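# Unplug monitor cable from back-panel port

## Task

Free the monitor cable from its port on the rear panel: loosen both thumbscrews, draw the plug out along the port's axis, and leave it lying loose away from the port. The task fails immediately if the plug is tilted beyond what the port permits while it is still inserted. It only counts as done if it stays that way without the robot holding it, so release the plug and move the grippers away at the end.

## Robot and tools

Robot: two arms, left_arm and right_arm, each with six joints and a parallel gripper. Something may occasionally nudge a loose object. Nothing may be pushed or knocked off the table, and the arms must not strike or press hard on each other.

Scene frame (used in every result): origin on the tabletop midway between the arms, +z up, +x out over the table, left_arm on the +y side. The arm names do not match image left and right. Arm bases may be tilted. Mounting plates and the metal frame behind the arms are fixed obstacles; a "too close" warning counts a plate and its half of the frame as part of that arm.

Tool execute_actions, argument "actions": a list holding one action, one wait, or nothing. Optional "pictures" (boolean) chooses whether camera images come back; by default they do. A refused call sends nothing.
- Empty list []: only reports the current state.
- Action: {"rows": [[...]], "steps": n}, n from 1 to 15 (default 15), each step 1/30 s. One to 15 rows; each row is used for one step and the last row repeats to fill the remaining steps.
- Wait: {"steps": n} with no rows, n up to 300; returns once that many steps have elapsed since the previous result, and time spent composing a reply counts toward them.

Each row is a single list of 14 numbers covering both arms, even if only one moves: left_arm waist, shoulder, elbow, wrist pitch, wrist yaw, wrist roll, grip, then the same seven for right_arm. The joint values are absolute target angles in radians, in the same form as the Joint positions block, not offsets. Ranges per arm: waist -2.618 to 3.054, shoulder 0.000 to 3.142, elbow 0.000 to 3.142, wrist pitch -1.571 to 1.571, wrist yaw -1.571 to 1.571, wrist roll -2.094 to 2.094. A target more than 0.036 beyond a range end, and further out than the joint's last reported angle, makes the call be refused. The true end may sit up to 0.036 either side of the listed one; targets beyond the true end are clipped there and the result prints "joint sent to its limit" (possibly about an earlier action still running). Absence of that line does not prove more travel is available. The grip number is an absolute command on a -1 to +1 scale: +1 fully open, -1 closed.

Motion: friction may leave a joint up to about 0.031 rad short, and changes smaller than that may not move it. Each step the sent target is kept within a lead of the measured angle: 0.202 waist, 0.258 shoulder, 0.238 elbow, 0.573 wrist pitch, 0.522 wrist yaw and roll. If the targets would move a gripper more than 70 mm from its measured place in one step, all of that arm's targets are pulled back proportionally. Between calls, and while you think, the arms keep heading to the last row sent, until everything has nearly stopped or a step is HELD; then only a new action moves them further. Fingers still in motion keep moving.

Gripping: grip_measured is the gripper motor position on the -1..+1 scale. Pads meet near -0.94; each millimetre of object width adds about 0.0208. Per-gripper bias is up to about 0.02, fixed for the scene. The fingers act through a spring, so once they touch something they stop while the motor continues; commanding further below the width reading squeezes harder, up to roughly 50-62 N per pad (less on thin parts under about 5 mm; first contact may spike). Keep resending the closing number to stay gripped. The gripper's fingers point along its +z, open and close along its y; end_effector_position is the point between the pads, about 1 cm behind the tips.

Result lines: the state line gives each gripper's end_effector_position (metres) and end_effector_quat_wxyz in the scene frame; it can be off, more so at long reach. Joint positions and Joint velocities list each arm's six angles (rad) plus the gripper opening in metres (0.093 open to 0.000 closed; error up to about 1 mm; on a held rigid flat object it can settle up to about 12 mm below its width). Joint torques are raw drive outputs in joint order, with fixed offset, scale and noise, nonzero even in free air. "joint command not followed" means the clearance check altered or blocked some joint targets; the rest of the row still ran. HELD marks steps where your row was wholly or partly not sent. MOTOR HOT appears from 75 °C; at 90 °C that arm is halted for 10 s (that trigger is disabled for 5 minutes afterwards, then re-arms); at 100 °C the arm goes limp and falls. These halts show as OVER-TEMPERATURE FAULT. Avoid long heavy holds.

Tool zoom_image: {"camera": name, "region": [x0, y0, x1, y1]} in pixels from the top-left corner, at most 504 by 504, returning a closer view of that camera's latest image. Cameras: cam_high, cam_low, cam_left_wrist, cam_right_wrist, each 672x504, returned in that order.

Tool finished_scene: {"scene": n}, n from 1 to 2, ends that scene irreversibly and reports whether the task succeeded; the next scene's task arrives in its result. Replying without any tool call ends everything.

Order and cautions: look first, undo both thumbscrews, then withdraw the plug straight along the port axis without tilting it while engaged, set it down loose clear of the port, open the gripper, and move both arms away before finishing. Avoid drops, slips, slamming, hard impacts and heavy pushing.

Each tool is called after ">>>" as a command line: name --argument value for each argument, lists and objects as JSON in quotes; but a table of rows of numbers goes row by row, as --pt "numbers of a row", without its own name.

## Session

>>> execute_actions --actions '[]'

Scene clock: 0.00 s of 10600.00 s.
left_arm: end_effector_position=(+0.3870, +0.2120, +0.2273) grip_measured=-0.937 end_effector_quat_wxyz=(+0.266, +0.821, +0.505, -0.018) | right_arm: end_effector_position=(+0.2883, -0.0404, +0.1288) grip_measured=+0.994 end_effector_quat_wxyz=(+0.224, -0.555, +0.645, -0.475)
Joint positions: left_arm=[ 0.04   1.733  1.158 -0.658  0.418  1.86   0.   ] | right_arm=[ 1.074  2.108  0.801 -0.298  1.128 -0.245  0.093]
Joint velocities: left_arm=[-0.002  0.007 -0.017 -0.066  0.037 -0.007 -0.001] | right_arm=[ 0.012  0.012  0.012 -0.037 -0.007 -0.051 -0.   ]
Joint torques (N m, as the arm reports them, + toward a larger angle): no reading

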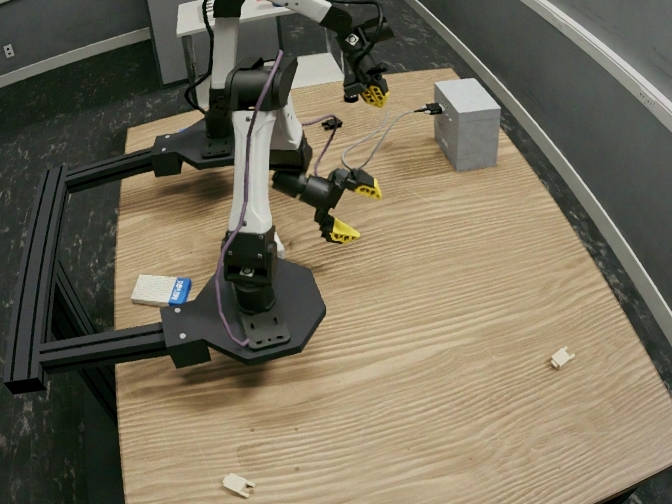

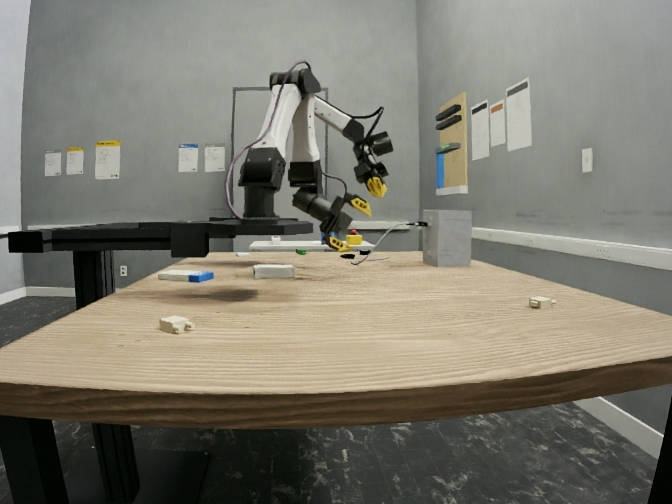

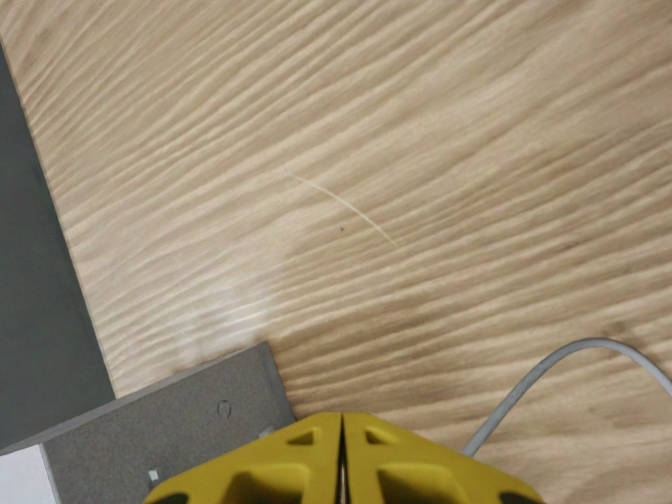

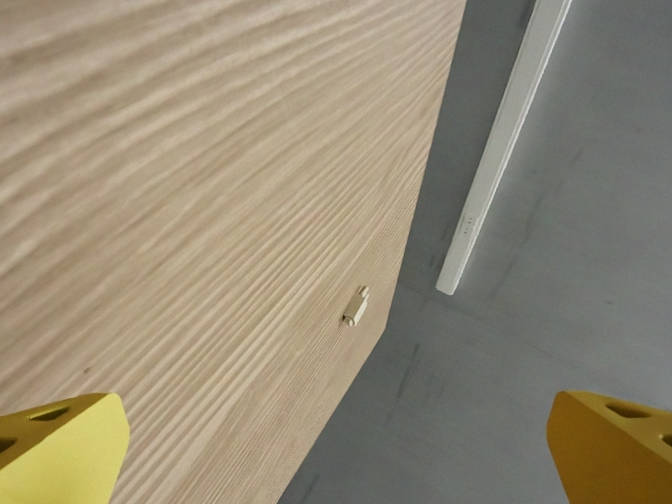

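>>> execute_actions --actions '[{"rows":[[0.1,1.5,0.9,-0.2,0.2,1.0,0.2,0.5,1.7,0.8,-0.3,0.8,-0.2,1]]}]' --pictures false

>>> execute_actions --actions '[{"rows":[[0.1,1.5,0.6,0.5,0,0,0.2,0,1.1,0.6,0,0.5,0,1]]}]' --pictures false

>>> execute_actions --actions '[{"rows":[[0.1,1.7,0.45,0.95,0,0,0.2,-0.2,0.6,0.4,0,0,0,1]]}]' --pictures false

>>> execute_actions --actions '[{"rows":[[0.1,1.85,0.4,1.15,0,0,0.2,-0.2,0.2,0.2,0,0,0,1]]}]' --pictures false

>>> execute_actions --actions '[{"steps":10}]'

Scene clock: 5.57 s of 10600.00 s.
left_arm: end_effector_position=(+0.4245, +0.2649, +0.2706) grip_measured=+0.198 end_effector_quat_wxyz=(+0.373, +0.515, +0.768, +0.078) | right_arm: end_effector_position=(+0.3838, -0.1547, +0.2041) grip_measured=+0.994 end_effector_quat_wxyz=(+0.249, -0.270, +0.865, -0.341)
Joint positions: left_arm=[ 0.098  1.503  0.922 -0.223  0.215  1.048  0.055] | right_arm=[ 0.492  1.69   0.813 -0.291  0.825 -0.207  0.093]
Joint velocities: left_arm=[-0.002  0.007  0.007  0.095 -0.095 -0.3   -0.   ] | right_arm=[ 0.076  0.027 -0.022 -0.066 -0.139  0.037 -0.001]
Joint torques (N m, as the arm reports them, + toward a larger angle): left_arm=[ 0.14 -6.5   6.1   1.9   0.08 -0.14] | right_arm=[ 0.53 -5.71  6.55  1.21  0.54  0.03]
Steps of this call (steps 1 to 90: nothing new was sent; then 2.07 s passed at rest; steps 91 to 105: all 15 steps of this action). Readings (joint positions):
91: left_arm=[0.044 1.699 1.106 -0.573 0.391 1.777] | right_arm=[1.050 2.079 0.798 -0.301 1.067 -0.242]
92: left_arm=[0.056 1.638 1.029 -0.489 0.353 1.677] | right_arm=[0.997 2.018 0.790 -0.310 0.999 -0.238]
94: left_arm=[0.086 1.538 0.937 -0.411 0.299 1.479] | right_arm=[0.858 1.864 0.791 -0.307 0.926 -0.230]
98: left_arm=[0.098 1.503 0.922 -0.288 0.243 1.200] | right_arm=[0.567 1.682 0.819 -0.269 0.865 -0.214]
105: the state above

Scene clock: 6.07 s of 10600.00 s.
left_arm: end_effector_position=(+0.4414, +0.2972, +0.2681) grip_measured=+0.198 end_effector_quat_wxyz=(+0.530, +0.051, +0.846, -0.011) | right_arm: end_effector_position=(+0.3862, -0.2888, +0.3338) grip_measured=+0.994 end_effector_quat_wxyz=(+0.498, +0.096, +0.839, -0.197)
Joint positions: left_arm=[0.097 1.503 0.601 0.463 0.014 0.068 0.055] | right_arm=[-0.001  1.088  0.608 -0.007  0.526 -0.014  0.093]
Joint velocities: left_arm=[-0.002  0.027 -0.007  0.168  0.022 -0.447  0.   ] | right_arm=[-0.002 -0.002 -0.002 -0.037 -0.154  0.095 -0.001]
Joint torques (N m, as the arm reports them, + toward a larger angle): left_arm=[ 0.29 -5.94  7.26  2.24 -0.05 -0.07] | right_arm=[-0.17 -1.74  9.14  2.03  0.23  0.05]
Steps of this call (steps 1 to 15: all 15 steps of this action). Readings (joint positions):
1: left_arm=[0.097 1.499 0.878 -0.121 0.187 0.963] | right_arm=[0.468 1.657 0.772 -0.231 0.761 -0.180]
2: left_arm=[0.097 1.492 0.811 0.011 0.151 0.863] | right_arm=[0.413 1.584 0.708 -0.180 0.695 -0.147]
4: left_arm=[0.097 1.493 0.685 0.190 0.097 0.663] | right_arm=[0.259 1.415 0.623 -0.145 0.626 -0.099]
8: left_arm=[0.097 1.503 0.601 0.329 0.043 0.301] | right_arm=[0.028 1.147 0.608 -0.067 0.572 -0.047]
15: the state above

Scene clock: 6.57 s of 10600.00 s.
left_arm: end_effector_position=(+0.4387, +0.2977, +0.2310) grip_measured=+0.198 end_effector_quat_wxyz=(+0.574, +0.024, +0.818, -0.025) | right_arm: end_effector_position=(+0.3334, -0.2704, +0.3765) grip_measured=+0.994 end_effector_quat_wxyz=(+0.627, +0.054, +0.776, -0.040)
Joint positions: left_arm=[0.097 1.707 0.453 0.922 0.008 0.01  0.055] | right_arm=[-0.196  0.596  0.401  0.001  0.027 -0.007  0.093]
Joint velocities: left_arm=[ 0.002  0.002  0.002  0.227 -0.051  0.051 -0.   ] | right_arm=[-0.002 -0.002  0.007 -0.051 -0.183  0.007  0.   ]
Joint torques (N m, as the arm reports them, + toward a larger angle): left_arm=[ 0.27 -6.82  5.62  2.37 -0.07 -0.08] | right_arm=[-0.63  0.34 10.43  2.21 -0.07 -0.01]
Steps of this call (steps 1 to 15: all 15 steps of this action). Readings (joint positions):
1: left_arm=[0.097 1.528 0.578 0.556 0.013 0.056] | right_arm=[-0.037 1.053 0.575 0.013 0.430 -0.014]
2: left_arm=[0.097 1.572 0.554 0.662 0.012 0.047] | right_arm=[-0.098 0.973 0.516 0.016 0.339 -0.013]
4: left_arm=[0.097 1.657 0.504 0.768 0.010 0.032] | right_arm=[-0.182 0.788 0.423 -0.016 0.232 -0.009]
8: left_arm=[0.097 1.707 0.453 0.830 0.009 0.018] | right_arm=[-0.196 0.601 0.401 -0.005 0.102 -0.007]
15: the state above

Scene clock: 7.07 s of 10600.00 s.
left_arm: end_effector_position=(+0.4368, +0.2975, +0.2112) grip_measured=+0.198 end_effector_quat_wxyz=(+0.587, +0.023, +0.809, -0.025) | right_arm: end_effector_position=(+0.2917, -0.2629, +0.3777) grip_measured=+0.994 end_effector_quat_wxyz=(+0.698, +0.046, +0.714, -0.037)
Joint positions: left_arm=[0.097 1.845 0.414 1.133 0.007 0.008 0.055] | right_arm=[-0.196  0.207  0.207 -0.004  0.009 -0.007  0.093]
Joint velocities: left_arm=[ 0.002  0.012  0.007  0.11  -0.037 -0.022 -0.   ] | right_arm=[-0.007 -0.012  0.017 -0.125 -0.11   0.051 -0.001]
Joint torques (N m, as the arm reports them, + toward a larger angle): left_arm=[ 0.31 -6.24  3.59  2.39 -0.09 -0.04] | right_arm=[-0.66  1.14  9.49  2.21 -0.04  0.04]
Steps of this call (steps 1 to 15: all 15 steps of this action). Readings (joint positions):
1: left_arm=[0.097 1.726 0.448 0.966 0.008 0.010] | right_arm=[-0.196 0.560 0.371 0.018 0.023 -0.007]
2: left_arm=[0.097 1.760 0.447 1.017 0.008 0.009] | right_arm=[-0.196 0.473 0.315 0.021 0.020 -0.007]
4: left_arm=[0.097 1.818 0.435 1.063 0.007 0.009] | right_arm=[-0.196 0.294 0.228 -0.004 0.016 -0.007]
8: left_arm=[0.097 1.845 0.414 1.089 0.007 0.008] | right_arm=[-0.196 0.207 0.207 -0.004 0.011 -0.007]
15: the state above

Scene clock: 7.40 s of 10600.00 s.
left_arm: end_effector_position=(+0.4374, +0.2975, +0.2130) grip_measured=+0.198 end_effector_quat_wxyz=(+0.591, +0.022, +0.806, -0.025) | right_arm: end_effector_position=(+0.2917, -0.2628, +0.3777) grip_measured=+0.994 end_effector_quat_wxyz=(+0.698, +0.046, +0.714, -0.037)
Joint positions: left_arm=[0.097 1.845 0.414 1.141 0.007 0.008 0.055] | right_arm=[-0.196  0.207  0.207 -0.004  0.009 -0.007  0.093]
Joint velocities: left_arm=[ 0.002 -0.017  0.002  0.066 -0.022  0.037 -0.   ] | right_arm=[-0.002 -0.002 -0.007 -0.081 -0.051 -0.037 -0.001]
Joint torques (N m, as the arm reports them, + toward a larger angle): left_arm=[ 0.22 -6.2   3.6   2.38 -0.06 -0.09] | right_arm=[-0.52  1.06  9.34  2.15 -0.06  0.1 ]
Steps of this call (steps 1 to 10: the robot went on to your last target). Readings (joint positions):
1: left_arm=[0.097 1.845 0.414 1.134 0.007 0.008] | right_arm=[-0.196 0.207 0.207 -0.004 0.009 -0.007]
2: left_arm=[0.097 1.845 0.414 1.136 0.007 0.008] | right_arm=[-0.196 0.207 0.207 -0.004 0.009 -0.007]
4: left_arm=[0.097 1.845 0.414 1.138 0.007 0.008] | right_arm=[-0.196 0.207 0.207 -0.004 0.009 -0.007]
8: left_arm=[0.097 1.845 0.414 1.140 0.007 0.008] | right_arm=[-0.196 0.207 0.207 -0.004 0.009 -0.007]
10: the state above

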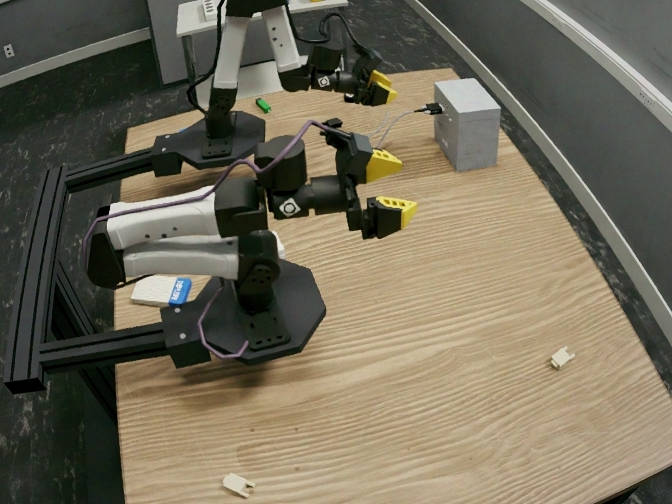

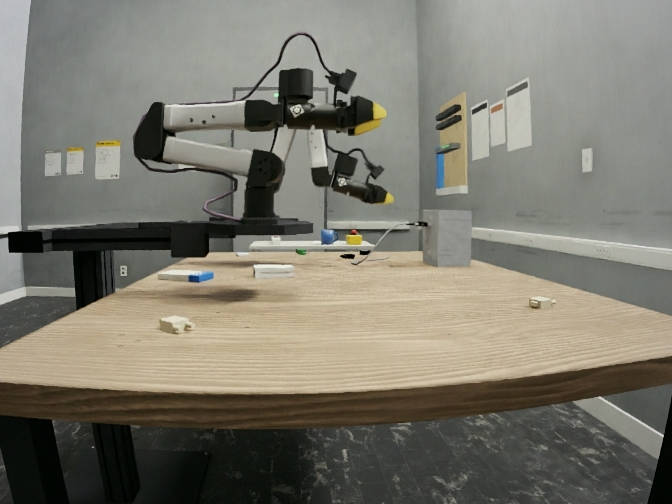

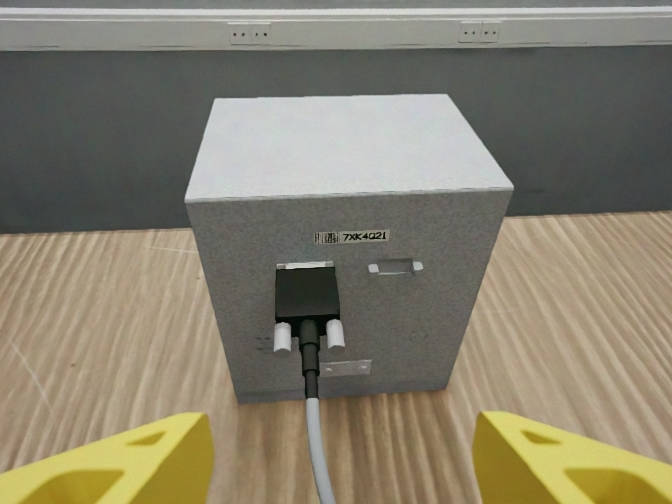

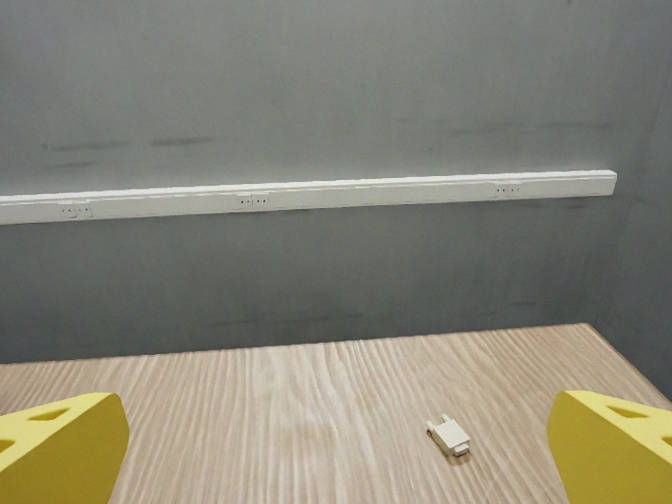

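>>> execute_actions --actions '[{"rows":[[-0.1,2,0.5,1.3,-0.35,0.8,-0.4,-0.2,0.2,0.2,0,0,0,1]]}]' --pictures false

>>> execute_actions --actions '[{"rows":[[-0.23,2.2,0.62,1.45,-0.68,1.5,-0.4,-0.2,0.2,0.2,0,0,0,1]]}]' --pictures false

>>> execute_actions --actions '[{"rows":[[-0.23,2.38,0.73,1.52,-0.68,1.5,-0.4,-0.2,0.2,0.2,0,0,0,1]]}]' --pictures false

>>> execute_actions --actions '[{"rows":[[-0.21,2.52,0.83,1.55,-0.68,1.5,-0.4,-0.2,0.2,0.2,0,0,0,1]]}]'

Scene clock: 13.97 s of 10600.00 s.
left_arm: end_effector_position=(+0.4506, +0.2639, +0.2106) grip_measured=-0.398 end_effector_quat_wxyz=(+0.561, +0.284, +0.731, +0.266) | right_arm: end_effector_position=(+0.2917, -0.2627, +0.3777) grip_measured=+0.994 end_effector_quat_wxyz=(+0.698, +0.046, +0.714, -0.037)
Joint positions: left_arm=[-0.107  1.993  0.483  1.285 -0.329  0.757  0.026] | right_arm=[-0.196  0.207  0.207 -0.004  0.008 -0.007  0.093]
Joint velocities: left_arm=[-0.017 -0.017  0.002  0.139 -0.168  0.125  0.001] | right_arm=[-0.012  0.002  0.007  0.007  0.007 -0.051  0.   ]
Joint torques (N m, as the arm reports them, + toward a larger angle): left_arm=[ 0.61 -6.85  5.73  2.38 -0.14  0.11] | right_arm=[-0.44  1.08  9.57  2.18  0.04  0.01]
Steps of this call (steps 1 to 15: the robot went on to your last target; steps 16 to 90: nothing new was sent; then 3.07 s passed at rest; steps 91 to 105: all 15 steps of this action). Readings (joint positions):
91: left_arm=[0.069 1.868 0.423 1.169 -0.061 0.089] | right_arm=[-0.196 0.207 0.207 -0.004 0.009 -0.007]
92: left_arm=[0.018 1.910 0.448 1.202 -0.128 0.188] | right_arm=[-0.196 0.207 0.207 -0.004 0.009 -0.007]
94: left_arm=[-0.073 1.973 0.481 1.233 -0.197 0.386] | right_arm=[-0.196 0.207 0.207 -0.004 0.009 -0.007]
98: left_arm=[-0.108 1.993 0.483 1.257 -0.273 0.628] | right_arm=[-0.196 0.207 0.207 -0.004 0.008 -0.007]
105: the state above

Scene clock: 14.47 s of 10600.00 s.
left_arm: end_effector_position=(+0.4607, +0.2535, +0.1971) grip_measured=-0.398 end_effector_quat_wxyz=(+0.400, +0.450, +0.610, +0.516) | right_arm: end_effector_position=(+0.2917, -0.2627, +0.3777) grip_measured=+0.994 end_effector_quat_wxyz=(+0.698, +0.046, +0.714, -0.037)
Joint positions: left_arm=[-0.235  2.198  0.603  1.434 -0.659  1.461  0.026] | right_arm=[-0.196  0.207  0.207 -0.004  0.008 -0.007  0.093]
Joint velocities: left_arm=[-0.012  0.002 -0.002  0.066 -0.081  0.095  0.001] | right_arm=[-0.007 -0.007  0.002 -0.051 -0.007 -0.066 -0.001]
Joint torques (N m, as the arm reports them, + toward a larger angle): left_arm=[ 0.27 -8.27  5.09  2.3  -0.18  0.06] | right_arm=[-0.84  1.17  9.43  2.2   0.02 -0.02]
Steps of this call (steps 1 to 15: all 15 steps of this action). Readings (joint positions):
1: left_arm=[-0.124 2.024 0.501 1.319 -0.392 0.841] | right_arm=[-0.196 0.207 0.207 -0.004 0.008 -0.007]
2: left_arm=[-0.152 2.079 0.545 1.357 -0.456 0.940] | right_arm=[-0.196 0.207 0.207 -0.004 0.008 -0.007]
4: left_arm=[-0.207 2.164 0.599 1.387 -0.529 1.129] | right_arm=[-0.196 0.207 0.207 -0.004 0.008 -0.007]
8: left_arm=[-0.235 2.198 0.603 1.401 -0.607 1.345] | right_arm=[-0.196 0.207 0.207 -0.004 0.008 -0.007]
15: the state above

Scene clock: 14.97 s of 10600.00 s.
left_arm: end_effector_position=(+0.4761, +0.2483, +0.1626) grip_measured=-0.398 end_effector_quat_wxyz=(+0.389, +0.454, +0.605, +0.525) | right_arm: end_effector_position=(+0.2917, -0.2627, +0.3777) grip_measured=+0.994 end_effector_quat_wxyz=(+0.698, +0.046, +0.714, -0.037)
Joint positions: left_arm=[-0.234  2.379  0.711  1.508 -0.672  1.49   0.026] | right_arm=[-0.196  0.207  0.207 -0.004  0.008 -0.007  0.093]
Joint velocities: left_arm=[-0.012 -0.007  0.017  0.037  0.022 -0.066 -0.001] | right_arm=[-0.007  0.002 -0.002  0.007  0.022 -0.007  0.   ]
Joint torques (N m, as the arm reports them, + toward a larger angle): left_arm=[ 0.38 -9.24  4.72  2.24 -0.14  0.07] | right_arm=[-0.91  1.08  9.34  2.23  0.02  0.  ]
Steps of this call (steps 1 to 15: all 15 steps of this action). Readings (joint positions):
1: left_arm=[-0.235 2.223 0.621 1.458 -0.667 1.467] | right_arm=[-0.196 0.207 0.207 -0.004 0.008 -0.007]
2: left_arm=[-0.234 2.269 0.662 1.482 -0.670 1.471] | right_arm=[-0.196 0.207 0.207 -0.004 0.008 -0.007]
4: left_arm=[-0.234 2.342 0.709 1.492 -0.670 1.478] | right_arm=[-0.196 0.207 0.207 -0.004 0.008 -0.007]
8: left_arm=[-0.234 2.379 0.711 1.492 -0.672 1.487] | right_arm=[-0.196 0.207 0.207 -0.004 0.008 -0.007]
15: the state above

Scene clock: 15.47 s of 10600.00 s.
left_arm: end_effector_position=(+0.4890, +0.2516, +0.1325) grip_measured=-0.398 end_effector_quat_wxyz=(+0.381, +0.450, +0.610, +0.529) | right_arm: end_effector_position=(+0.2917, -0.2627, +0.3777) grip_measured=+0.994 end_effector_quat_wxyz=(+0.698, +0.046, +0.714, -0.037)
Joint positions: left_arm=[-0.217  2.516  0.809  1.542 -0.676  1.492  0.026] | right_arm=[-0.196  0.207  0.207 -0.004  0.008 -0.006  0.093]
Joint velocities: left_arm=[-0.012 -0.022 -0.002 -0.022 -0.022  0.022  0.   ] | right_arm=[-0.012 -0.022 -0.022 -0.007 -0.007 -0.081  0.   ]
Joint torques (N m, as the arm reports them, + toward a larger angle): left_arm=[ 0.47 -9.74  4.79  2.25 -0.09  0.06] | right_arm=[-0.85  0.89  9.35  2.13  0.02  0.04]
Steps of this call (steps 1 to 15: all 15 steps of this action). Readings (joint positions):
1: left_arm=[-0.233 2.398 0.728 1.523 -0.676 1.491] | right_arm=[-0.196 0.207 0.207 -0.004 0.008 -0.007]
2: left_arm=[-0.229 2.432 0.765 1.537 -0.676 1.491] | right_arm=[-0.196 0.207 0.207 -0.004 0.008 -0.007]
4: left_arm=[-0.222 2.486 0.807 1.539 -0.676 1.491] | right_arm=[-0.196 0.207 0.207 -0.004 0.008 -0.007]
8: left_arm=[-0.217 2.516 0.809 1.537 -0.676 1.492] | right_arm=[-0.196 0.207 0.207 -0.004 0.008 -0.006]
15: the state above

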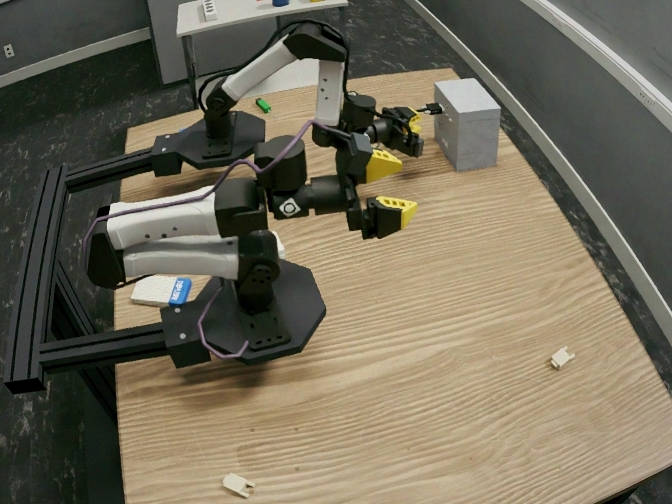

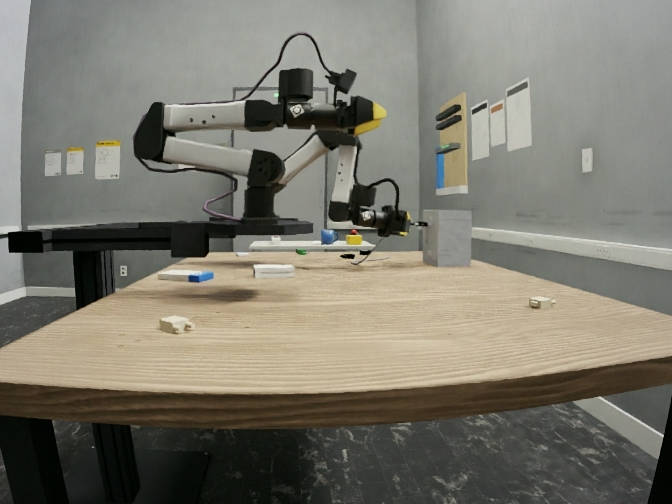

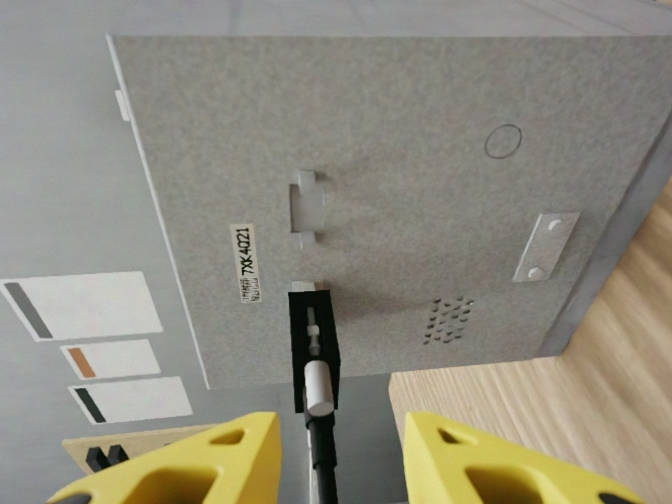

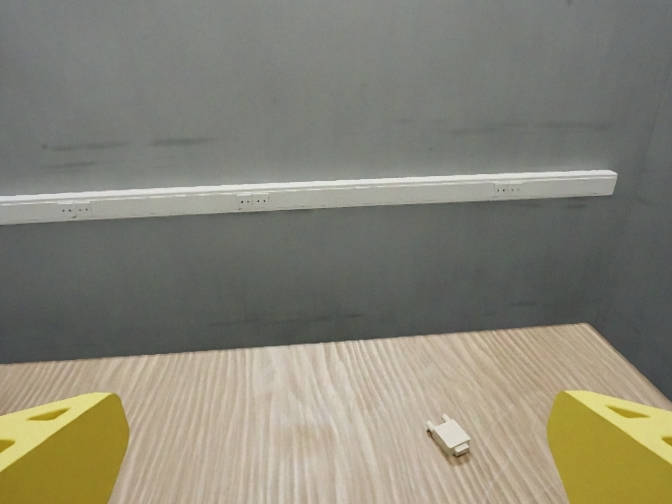

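>>> execute_actions --actions '[{"rows":[[-0.19,2.54,0.89,1.55,-0.68,1.5,-0.4,-0.2,0.2,0.2,0,0,0,1]]}]' --pictures false

>>> execute_actions --actions '[{"rows":[[-0.14,2.54,0.89,1.55,-0.68,1.5,-0.4,-0.2,0.2,0.2,0,0,0,1]]}]'

Scene clock: 18.17 s of 10600.00 s.
left_arm: end_effector_position=(+0.5053, +0.2564, +0.1423) grip_measured=-0.398 end_effector_quat_wxyz=(+0.394, +0.426, +0.610, +0.539) | right_arm: end_effector_position=(+0.2917, -0.2627, +0.3777) grip_measured=+0.994 end_effector_quat_wxyz=(+0.698, +0.046, +0.714, -0.037)
Joint positions: left_arm=[-0.196  2.527  0.871  1.546 -0.677  1.492  0.026] | right_arm=[-0.196  0.207  0.207 -0.004  0.008 -0.006  0.093]
Joint velocities: left_arm=[-0.002  0.007 -0.007  0.022  0.007  0.022 -0.   ] | right_arm=[-0.012  0.002 -0.007 -0.051 -0.007 -0.022 -0.   ]
Joint torques (N m, as the arm reports them, + toward a larger angle): left_arm=[ 0.46 -9.33  4.88  2.19 -0.07  0.06] | right_arm=[-0.65  1.07  9.2   2.2   0.    0.01]
Steps of this call (steps 1 to 15: the robot went on to your last target; steps 16 to 66: nothing new was sent; steps 67 to 81: all 15 steps of this action). Readings (joint positions):
67: left_arm=[-0.215 2.518 0.818 1.542 -0.677 1.492] | right_arm=[-0.196 0.207 0.207 -0.004 0.008 -0.006]
68: left_arm=[-0.211 2.524 0.836 1.542 -0.677 1.492] | right_arm=[-0.196 0.207 0.207 -0.004 0.008 -0.006]
70: left_arm=[-0.202 2.527 0.862 1.542 -0.677 1.492] | right_arm=[-0.196 0.207 0.207 -0.004 0.008 -0.006]
74: left_arm=[-0.196 2.527 0.871 1.546 -0.677 1.492] | right_arm=[-0.196 0.207 0.207 -0.004 0.008 -0.006]
81: the state above

Scene clock: 18.67 s of 10600.00 s.
left_arm: end_effector_position=(+0.5081, +0.2838, +0.1418) grip_measured=-0.398 end_effector_quat_wxyz=(+0.378, +0.409, +0.622, +0.550) | right_arm: end_effector_position=(+0.2917, -0.2627, +0.3777) grip_measured=+0.994 end_effector_quat_wxyz=(+0.698, +0.046, +0.714, -0.037)
Joint positions: left_arm=[-0.14   2.527  0.871  1.546 -0.677  1.492  0.026] | right_arm=[-0.196  0.207  0.207 -0.004  0.008 -0.006  0.093]
Joint velocities: left_arm=[-0.007 -0.002  0.007 -0.051  0.051 -0.066  0.002] | right_arm=[-0.002 -0.017  0.017 -0.007  0.022  0.037  0.   ]
Joint torques (N m, as the arm reports them, + toward a larger angle): left_arm=[-0.08 -9.36  4.88  2.22 -0.08  0.08] | right_arm=[-0.93  1.17  9.48  2.17  0.04  0.04]
Steps of this call (steps 1 to 15: all 15 steps of this action). Readings (joint positions):
1: left_arm=[-0.191 2.527 0.871 1.546 -0.675 1.492] | right_arm=[-0.196 0.207 0.207 -0.004 0.008 -0.006]
2: left_arm=[-0.182 2.527 0.871 1.546 -0.674 1.492] | right_arm=[-0.196 0.207 0.207 -0.004 0.008 -0.006]
4: left_arm=[-0.158 2.527 0.871 1.546 -0.675 1.492] | right_arm=[-0.196 0.207 0.207 -0.004 0.008 -0.006]
8: left_arm=[-0.140 2.527 0.871 1.546 -0.677 1.492] | right_arm=[-0.196 0.207 0.207 -0.004 0.008 -0.006]
15: the state above

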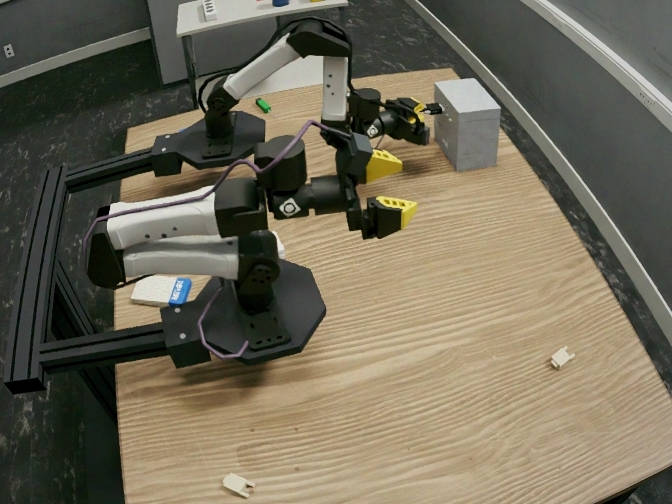

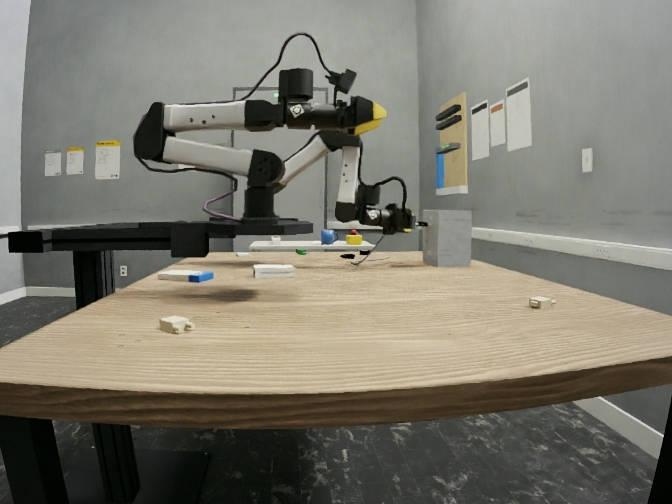

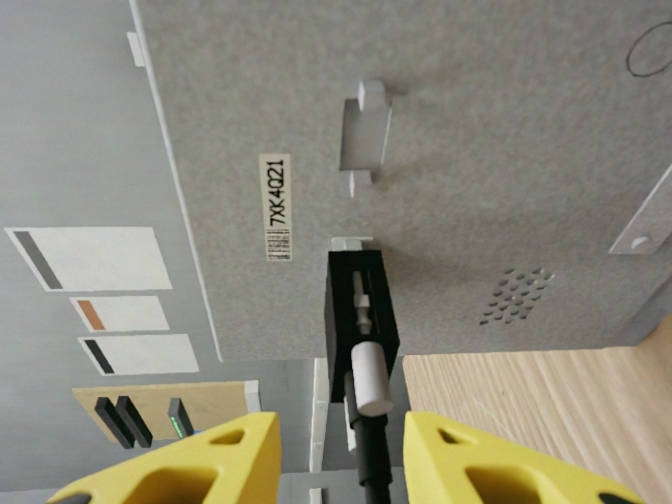

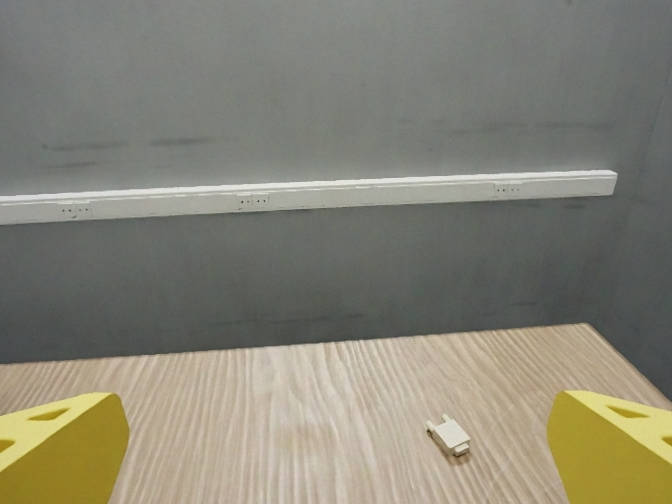

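>>> execute_actions --actions '[{"rows":[[-0.135,2.575,0.92,1.55,-0.68,1.5,-0.4,-0.2,0.2,0.2,0,0,0,1]]}]' --pictures false

>>> execute_actions --actions '[{"rows":[[-0.113,2.598,0.97,1.55,-0.68,1.5,-0.4,-0.2,0.2,0.2,0,0,0,1]]}]'

Scene clock: 21.70 s of 10600.00 s.
left_arm: end_effector_position=(+0.5109, +0.2828, +0.1332) grip_measured=-0.398 end_effector_quat_wxyz=(+0.377, +0.411, +0.622, +0.550) | right_arm: end_effector_position=(+0.2917, -0.2627, +0.3777) grip_measured=+0.994 end_effector_quat_wxyz=(+0.698, +0.046, +0.714, -0.037)
Joint positions: left_arm=[-0.14   2.562  0.897  1.55  -0.678  1.492  0.026] | right_arm=[-0.196  0.207  0.207 -0.004  0.008 -0.006  0.093]
Joint velocities: left_arm=[ 0.002  0.002  0.007 -0.037  0.037 -0.051 -0.001] | right_arm=[ 0.017  0.012 -0.002  0.022 -0.022 -0.037  0.   ]
Joint torques (N m, as the arm reports them, + toward a larger angle): left_arm=[ 0.3  -9.25  5.06  2.17 -0.09  0.05] | right_arm=[-0.58  1.15  9.29  2.19  0.08 -0.04]
Steps of this call (steps 1 to 15: the robot went on to your last target; steps 16 to 76: nothing new was sent; steps 77 to 91: all 15 steps of this action). Readings (joint positions):
77: left_arm=[-0.140 2.532 0.875 1.548 -0.678 1.492] | right_arm=[-0.196 0.207 0.207 -0.004 0.008 -0.006]
78: left_arm=[-0.140 2.540 0.886 1.550 -0.678 1.492] | right_arm=[-0.196 0.207 0.207 -0.004 0.008 -0.006]
80: left_arm=[-0.140 2.554 0.897 1.550 -0.678 1.492] | right_arm=[-0.196 0.207 0.207 -0.004 0.008 -0.006]
84: left_arm=[-0.140 2.562 0.897 1.550 -0.678 1.492] | right_arm=[-0.196 0.207 0.207 -0.004 0.008 -0.006]
91: the state above

Scene clock: 22.20 s of 10600.00 s.
left_arm: end_effector_position=(+0.5223, +0.2896, +0.1359) grip_measured=-0.398 end_effector_quat_wxyz=(+0.382, +0.394, +0.623, +0.557) | right_arm: end_effector_position=(+0.2917, -0.2627, +0.3777) grip_measured=+0.994 end_effector_quat_wxyz=(+0.698, +0.046, +0.714, -0.037)
Joint positions: left_arm=[-0.12   2.582  0.948  1.55  -0.678  1.492  0.026] | right_arm=[-0.196  0.207  0.207 -0.004  0.008 -0.006  0.093]
Joint velocities: left_arm=[-0.012  0.007 -0.012 -0.037 -0.051 -0.037 -0.   ] | right_arm=[-0.007  0.002 -0.012  0.022 -0.022  0.051 -0.001]
Joint torques (N m, as the arm reports them, + toward a larger angle): left_arm=[ 0.43 -9.38  5.15  2.12 -0.06  0.07] | right_arm=[-0.81  1.03  9.54  2.19  0.   -0.01]
Steps of this call (steps 1 to 15: all 15 steps of this action). Readings (joint positions):
1: left_arm=[-0.138 2.566 0.905 1.550 -0.678 1.492] | right_arm=[-0.196 0.207 0.207 -0.004 0.008 -0.006]
2: left_arm=[-0.135 2.573 0.922 1.550 -0.678 1.492] | right_arm=[-0.196 0.207 0.207 -0.004 0.008 -0.006]
4: left_arm=[-0.126 2.581 0.943 1.550 -0.678 1.492] | right_arm=[-0.196 0.207 0.207 -0.004 0.008 -0.006]
8: left_arm=[-0.120 2.582 0.948 1.550 -0.678 1.492] | right_arm=[-0.196 0.207 0.207 -0.004 0.008 -0.006]
15: the state above

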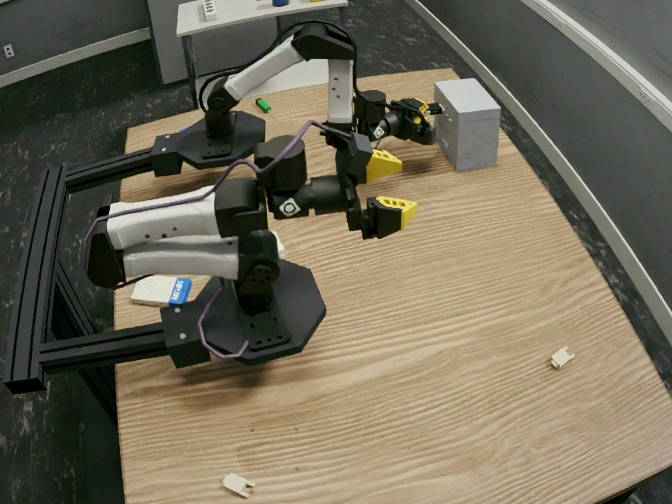

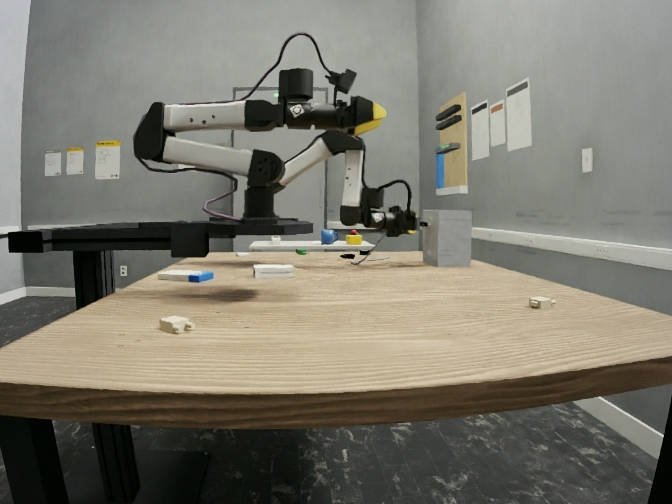

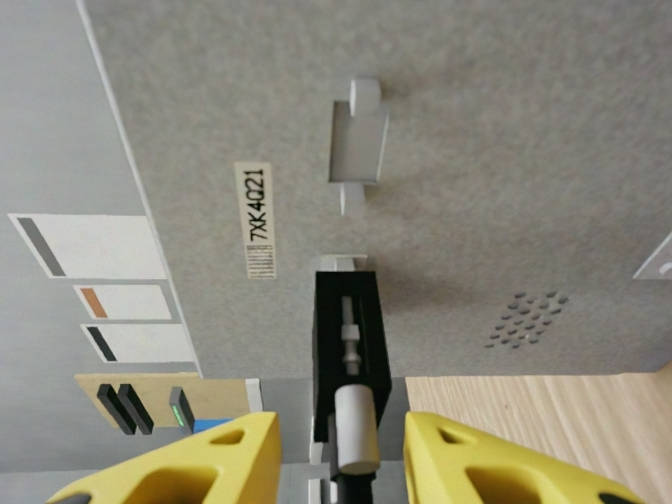

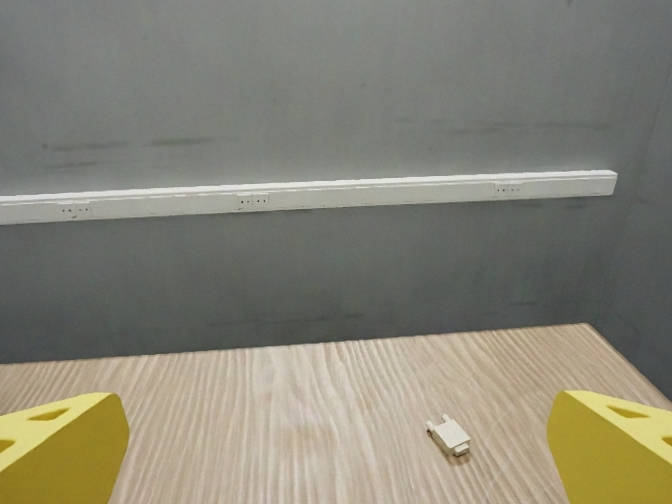

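>>> execute_actions --actions '[{"rows":[[-0.118,2.585,0.955,1.53,-0.68,2.06,-0.62,-0.2,0.2,0.2,0,0,0,1]]}]'

>>> execute_actions --actions '[{"rows":[[-0.118,2.585,0.955,1.53,-0.68,2.06,-0.9,-0.2,0.2,0.2,0,0,0,1],[-0.118,2.585,0.955,1.53,-0.68,2.06,-0.9,-0.2,0.2,0.2,0,0,0,1],[-0.118,2.585,0.955,1.53,-0.68,0.8,-0.9,-0.2,0.2,0.2,0,0,0,1]]}]'

Scene clock: 25.50 s of 10600.00 s.
left_arm: end_effector_position=(+0.5218, +0.2890, +0.1293) grip_measured=-0.617 end_effector_quat_wxyz=(+0.214, +0.556, +0.498, +0.630) | right_arm: end_effector_position=(+0.2917, -0.2627, +0.3777) grip_measured=+0.994 end_effector_quat_wxyz=(+0.698, +0.046, +0.714, -0.037)
Joint positions: left_arm=[-0.12   2.582  0.948  1.517 -0.674  2.022  0.016] | right_arm=[-0.196  0.207  0.207 -0.004  0.008 -0.006  0.093]
Joint velocities: left_arm=[ 0.007  0.002 -0.002 -0.037  0.037  0.139  0.   ] | right_arm=[ 0.002  0.012 -0.022 -0.051  0.051 -0.037 -0.001]
Joint torques (N m, as the arm reports them, + toward a larger angle): left_arm=[  0.04 -10.43   4.09   2.31  -0.11   0.27] | right_arm=[-0.54  1.29  9.48  2.15  0.   -0.01]
Steps of this call (steps 1 to 15: the robot went on to your last target; steps 16 to 84: nothing new was sent; steps 85 to 99: all 15 steps of this action). Readings (joint positions):
85: left_arm=[-0.120 2.582 0.948 1.550 -0.678 1.574] | right_arm=[-0.196 0.207 0.207 -0.004 0.008 -0.006]
86: left_arm=[-0.120 2.582 0.948 1.548 -0.678 1.668] | right_arm=[-0.196 0.207 0.207 -0.004 0.008 -0.006]
88: left_arm=[-0.120 2.582 0.948 1.542 -0.678 1.806] | right_arm=[-0.196 0.207 0.207 -0.004 0.008 -0.006]
92: left_arm=[-0.120 2.582 0.948 1.526 -0.675 1.948] | right_arm=[-0.196 0.207 0.207 -0.004 0.008 -0.006]
99: the state above

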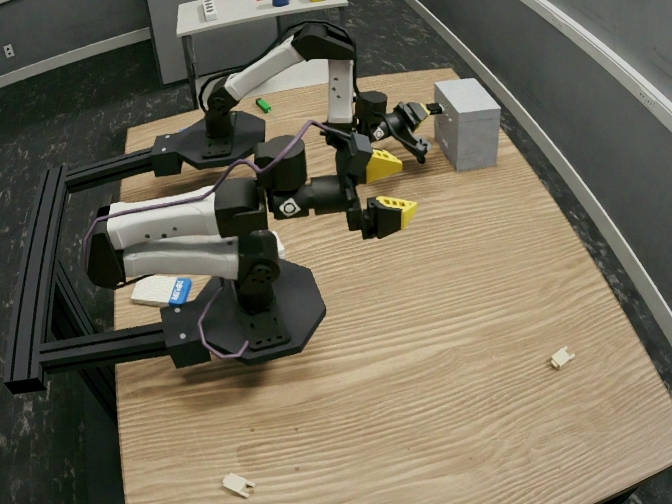

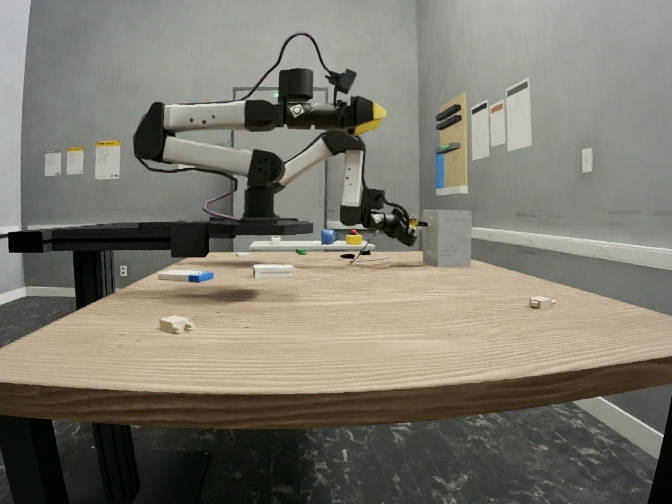

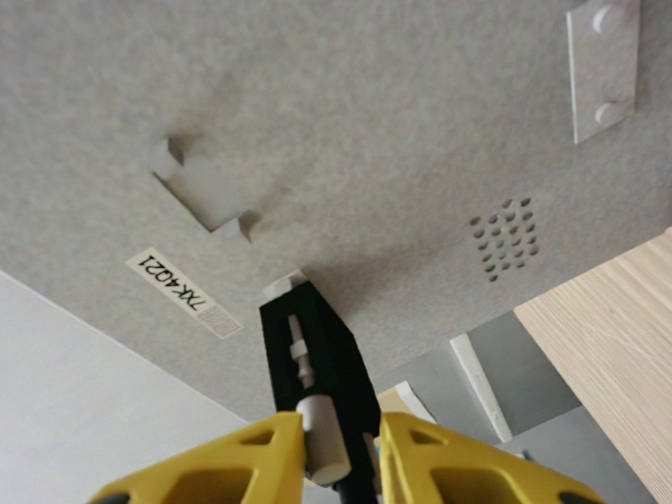

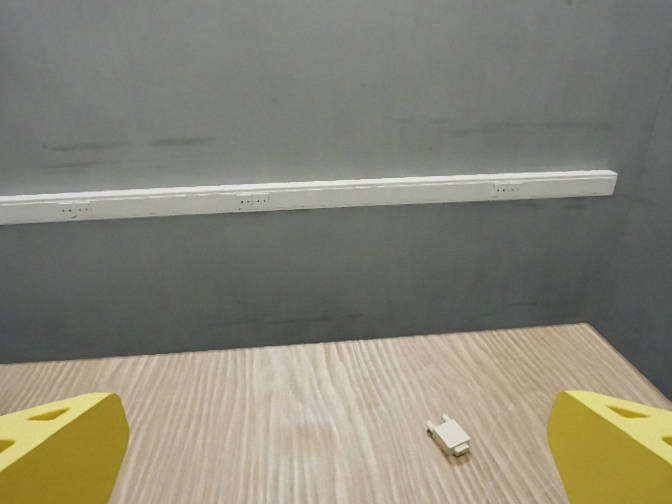

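Scene clock: 26.00 s of 10600.00 s.
left_arm: end_effector_position=(+0.5225, +0.2877, +0.1335) grip_measured=-0.888 end_effector_quat_wxyz=(+0.513, +0.223, +0.707, +0.434) | right_arm: end_effector_position=(+0.2917, -0.2627, +0.3777) grip_measured=+0.994 end_effector_quat_wxyz=(+0.698, +0.046, +0.714, -0.037)
Joint positions: left_arm=[-0.121  2.581  0.948  1.537 -0.671  0.959  0.003] | right_arm=[-0.196  0.207  0.207 -0.004  0.008 -0.006  0.093]
Joint velocities: left_arm=[ 0.002 -0.017  0.007 -0.007  0.022 -0.916 -0.   ] | right_arm=[ 0.022 -0.002  0.012 -0.081 -0.007 -0.022  0.   ]
Joint torques (N m, as the arm reports them, + toward a larger angle): left_arm=[  0.31 -10.21   3.92   2.04  -0.1   -0.22] | right_arm=[-0.74  1.15  9.29  2.19  0.04 -0.03]
Steps of this call (steps 1 to 15: all 15 steps of this action). Readings (joint positions):
1: left_arm=[-0.120 2.582 0.948 1.522 -0.671 2.025] | right_arm=[-0.196 0.207 0.207 -0.004 0.008 -0.006]
2: left_arm=[-0.121 2.581 0.948 1.525 -0.670 2.026] | right_arm=[-0.196 0.207 0.207 -0.004 0.008 -0.006]
4: left_arm=[-0.121 2.581 0.948 1.528 -0.668 1.842] | right_arm=[-0.196 0.207 0.207 -0.004 0.008 -0.006]
8: left_arm=[-0.121 2.581 0.948 1.532 -0.668 1.446] | right_arm=[-0.196 0.207 0.207 -0.004 0.008 -0.006]
15: the state above

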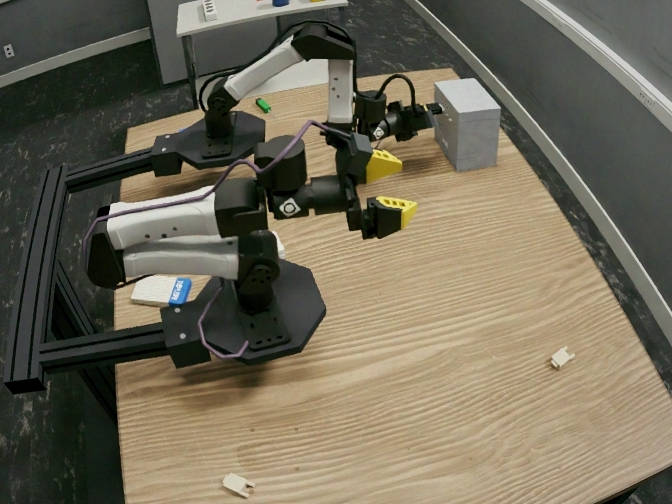

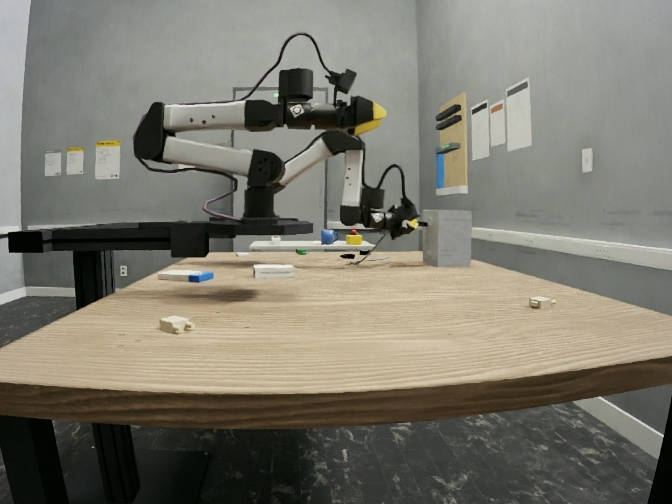

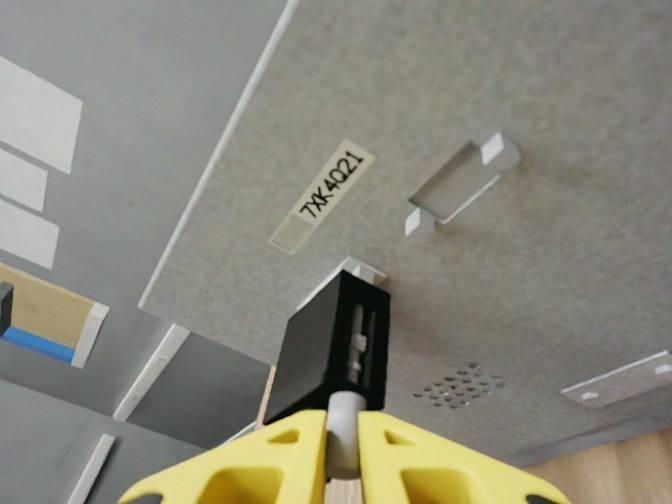

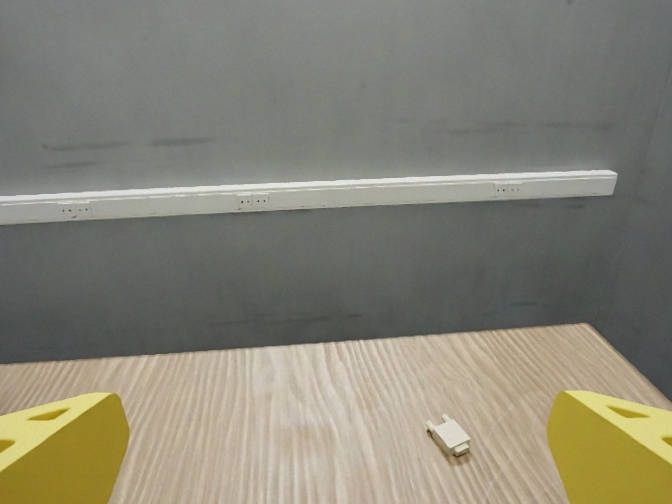

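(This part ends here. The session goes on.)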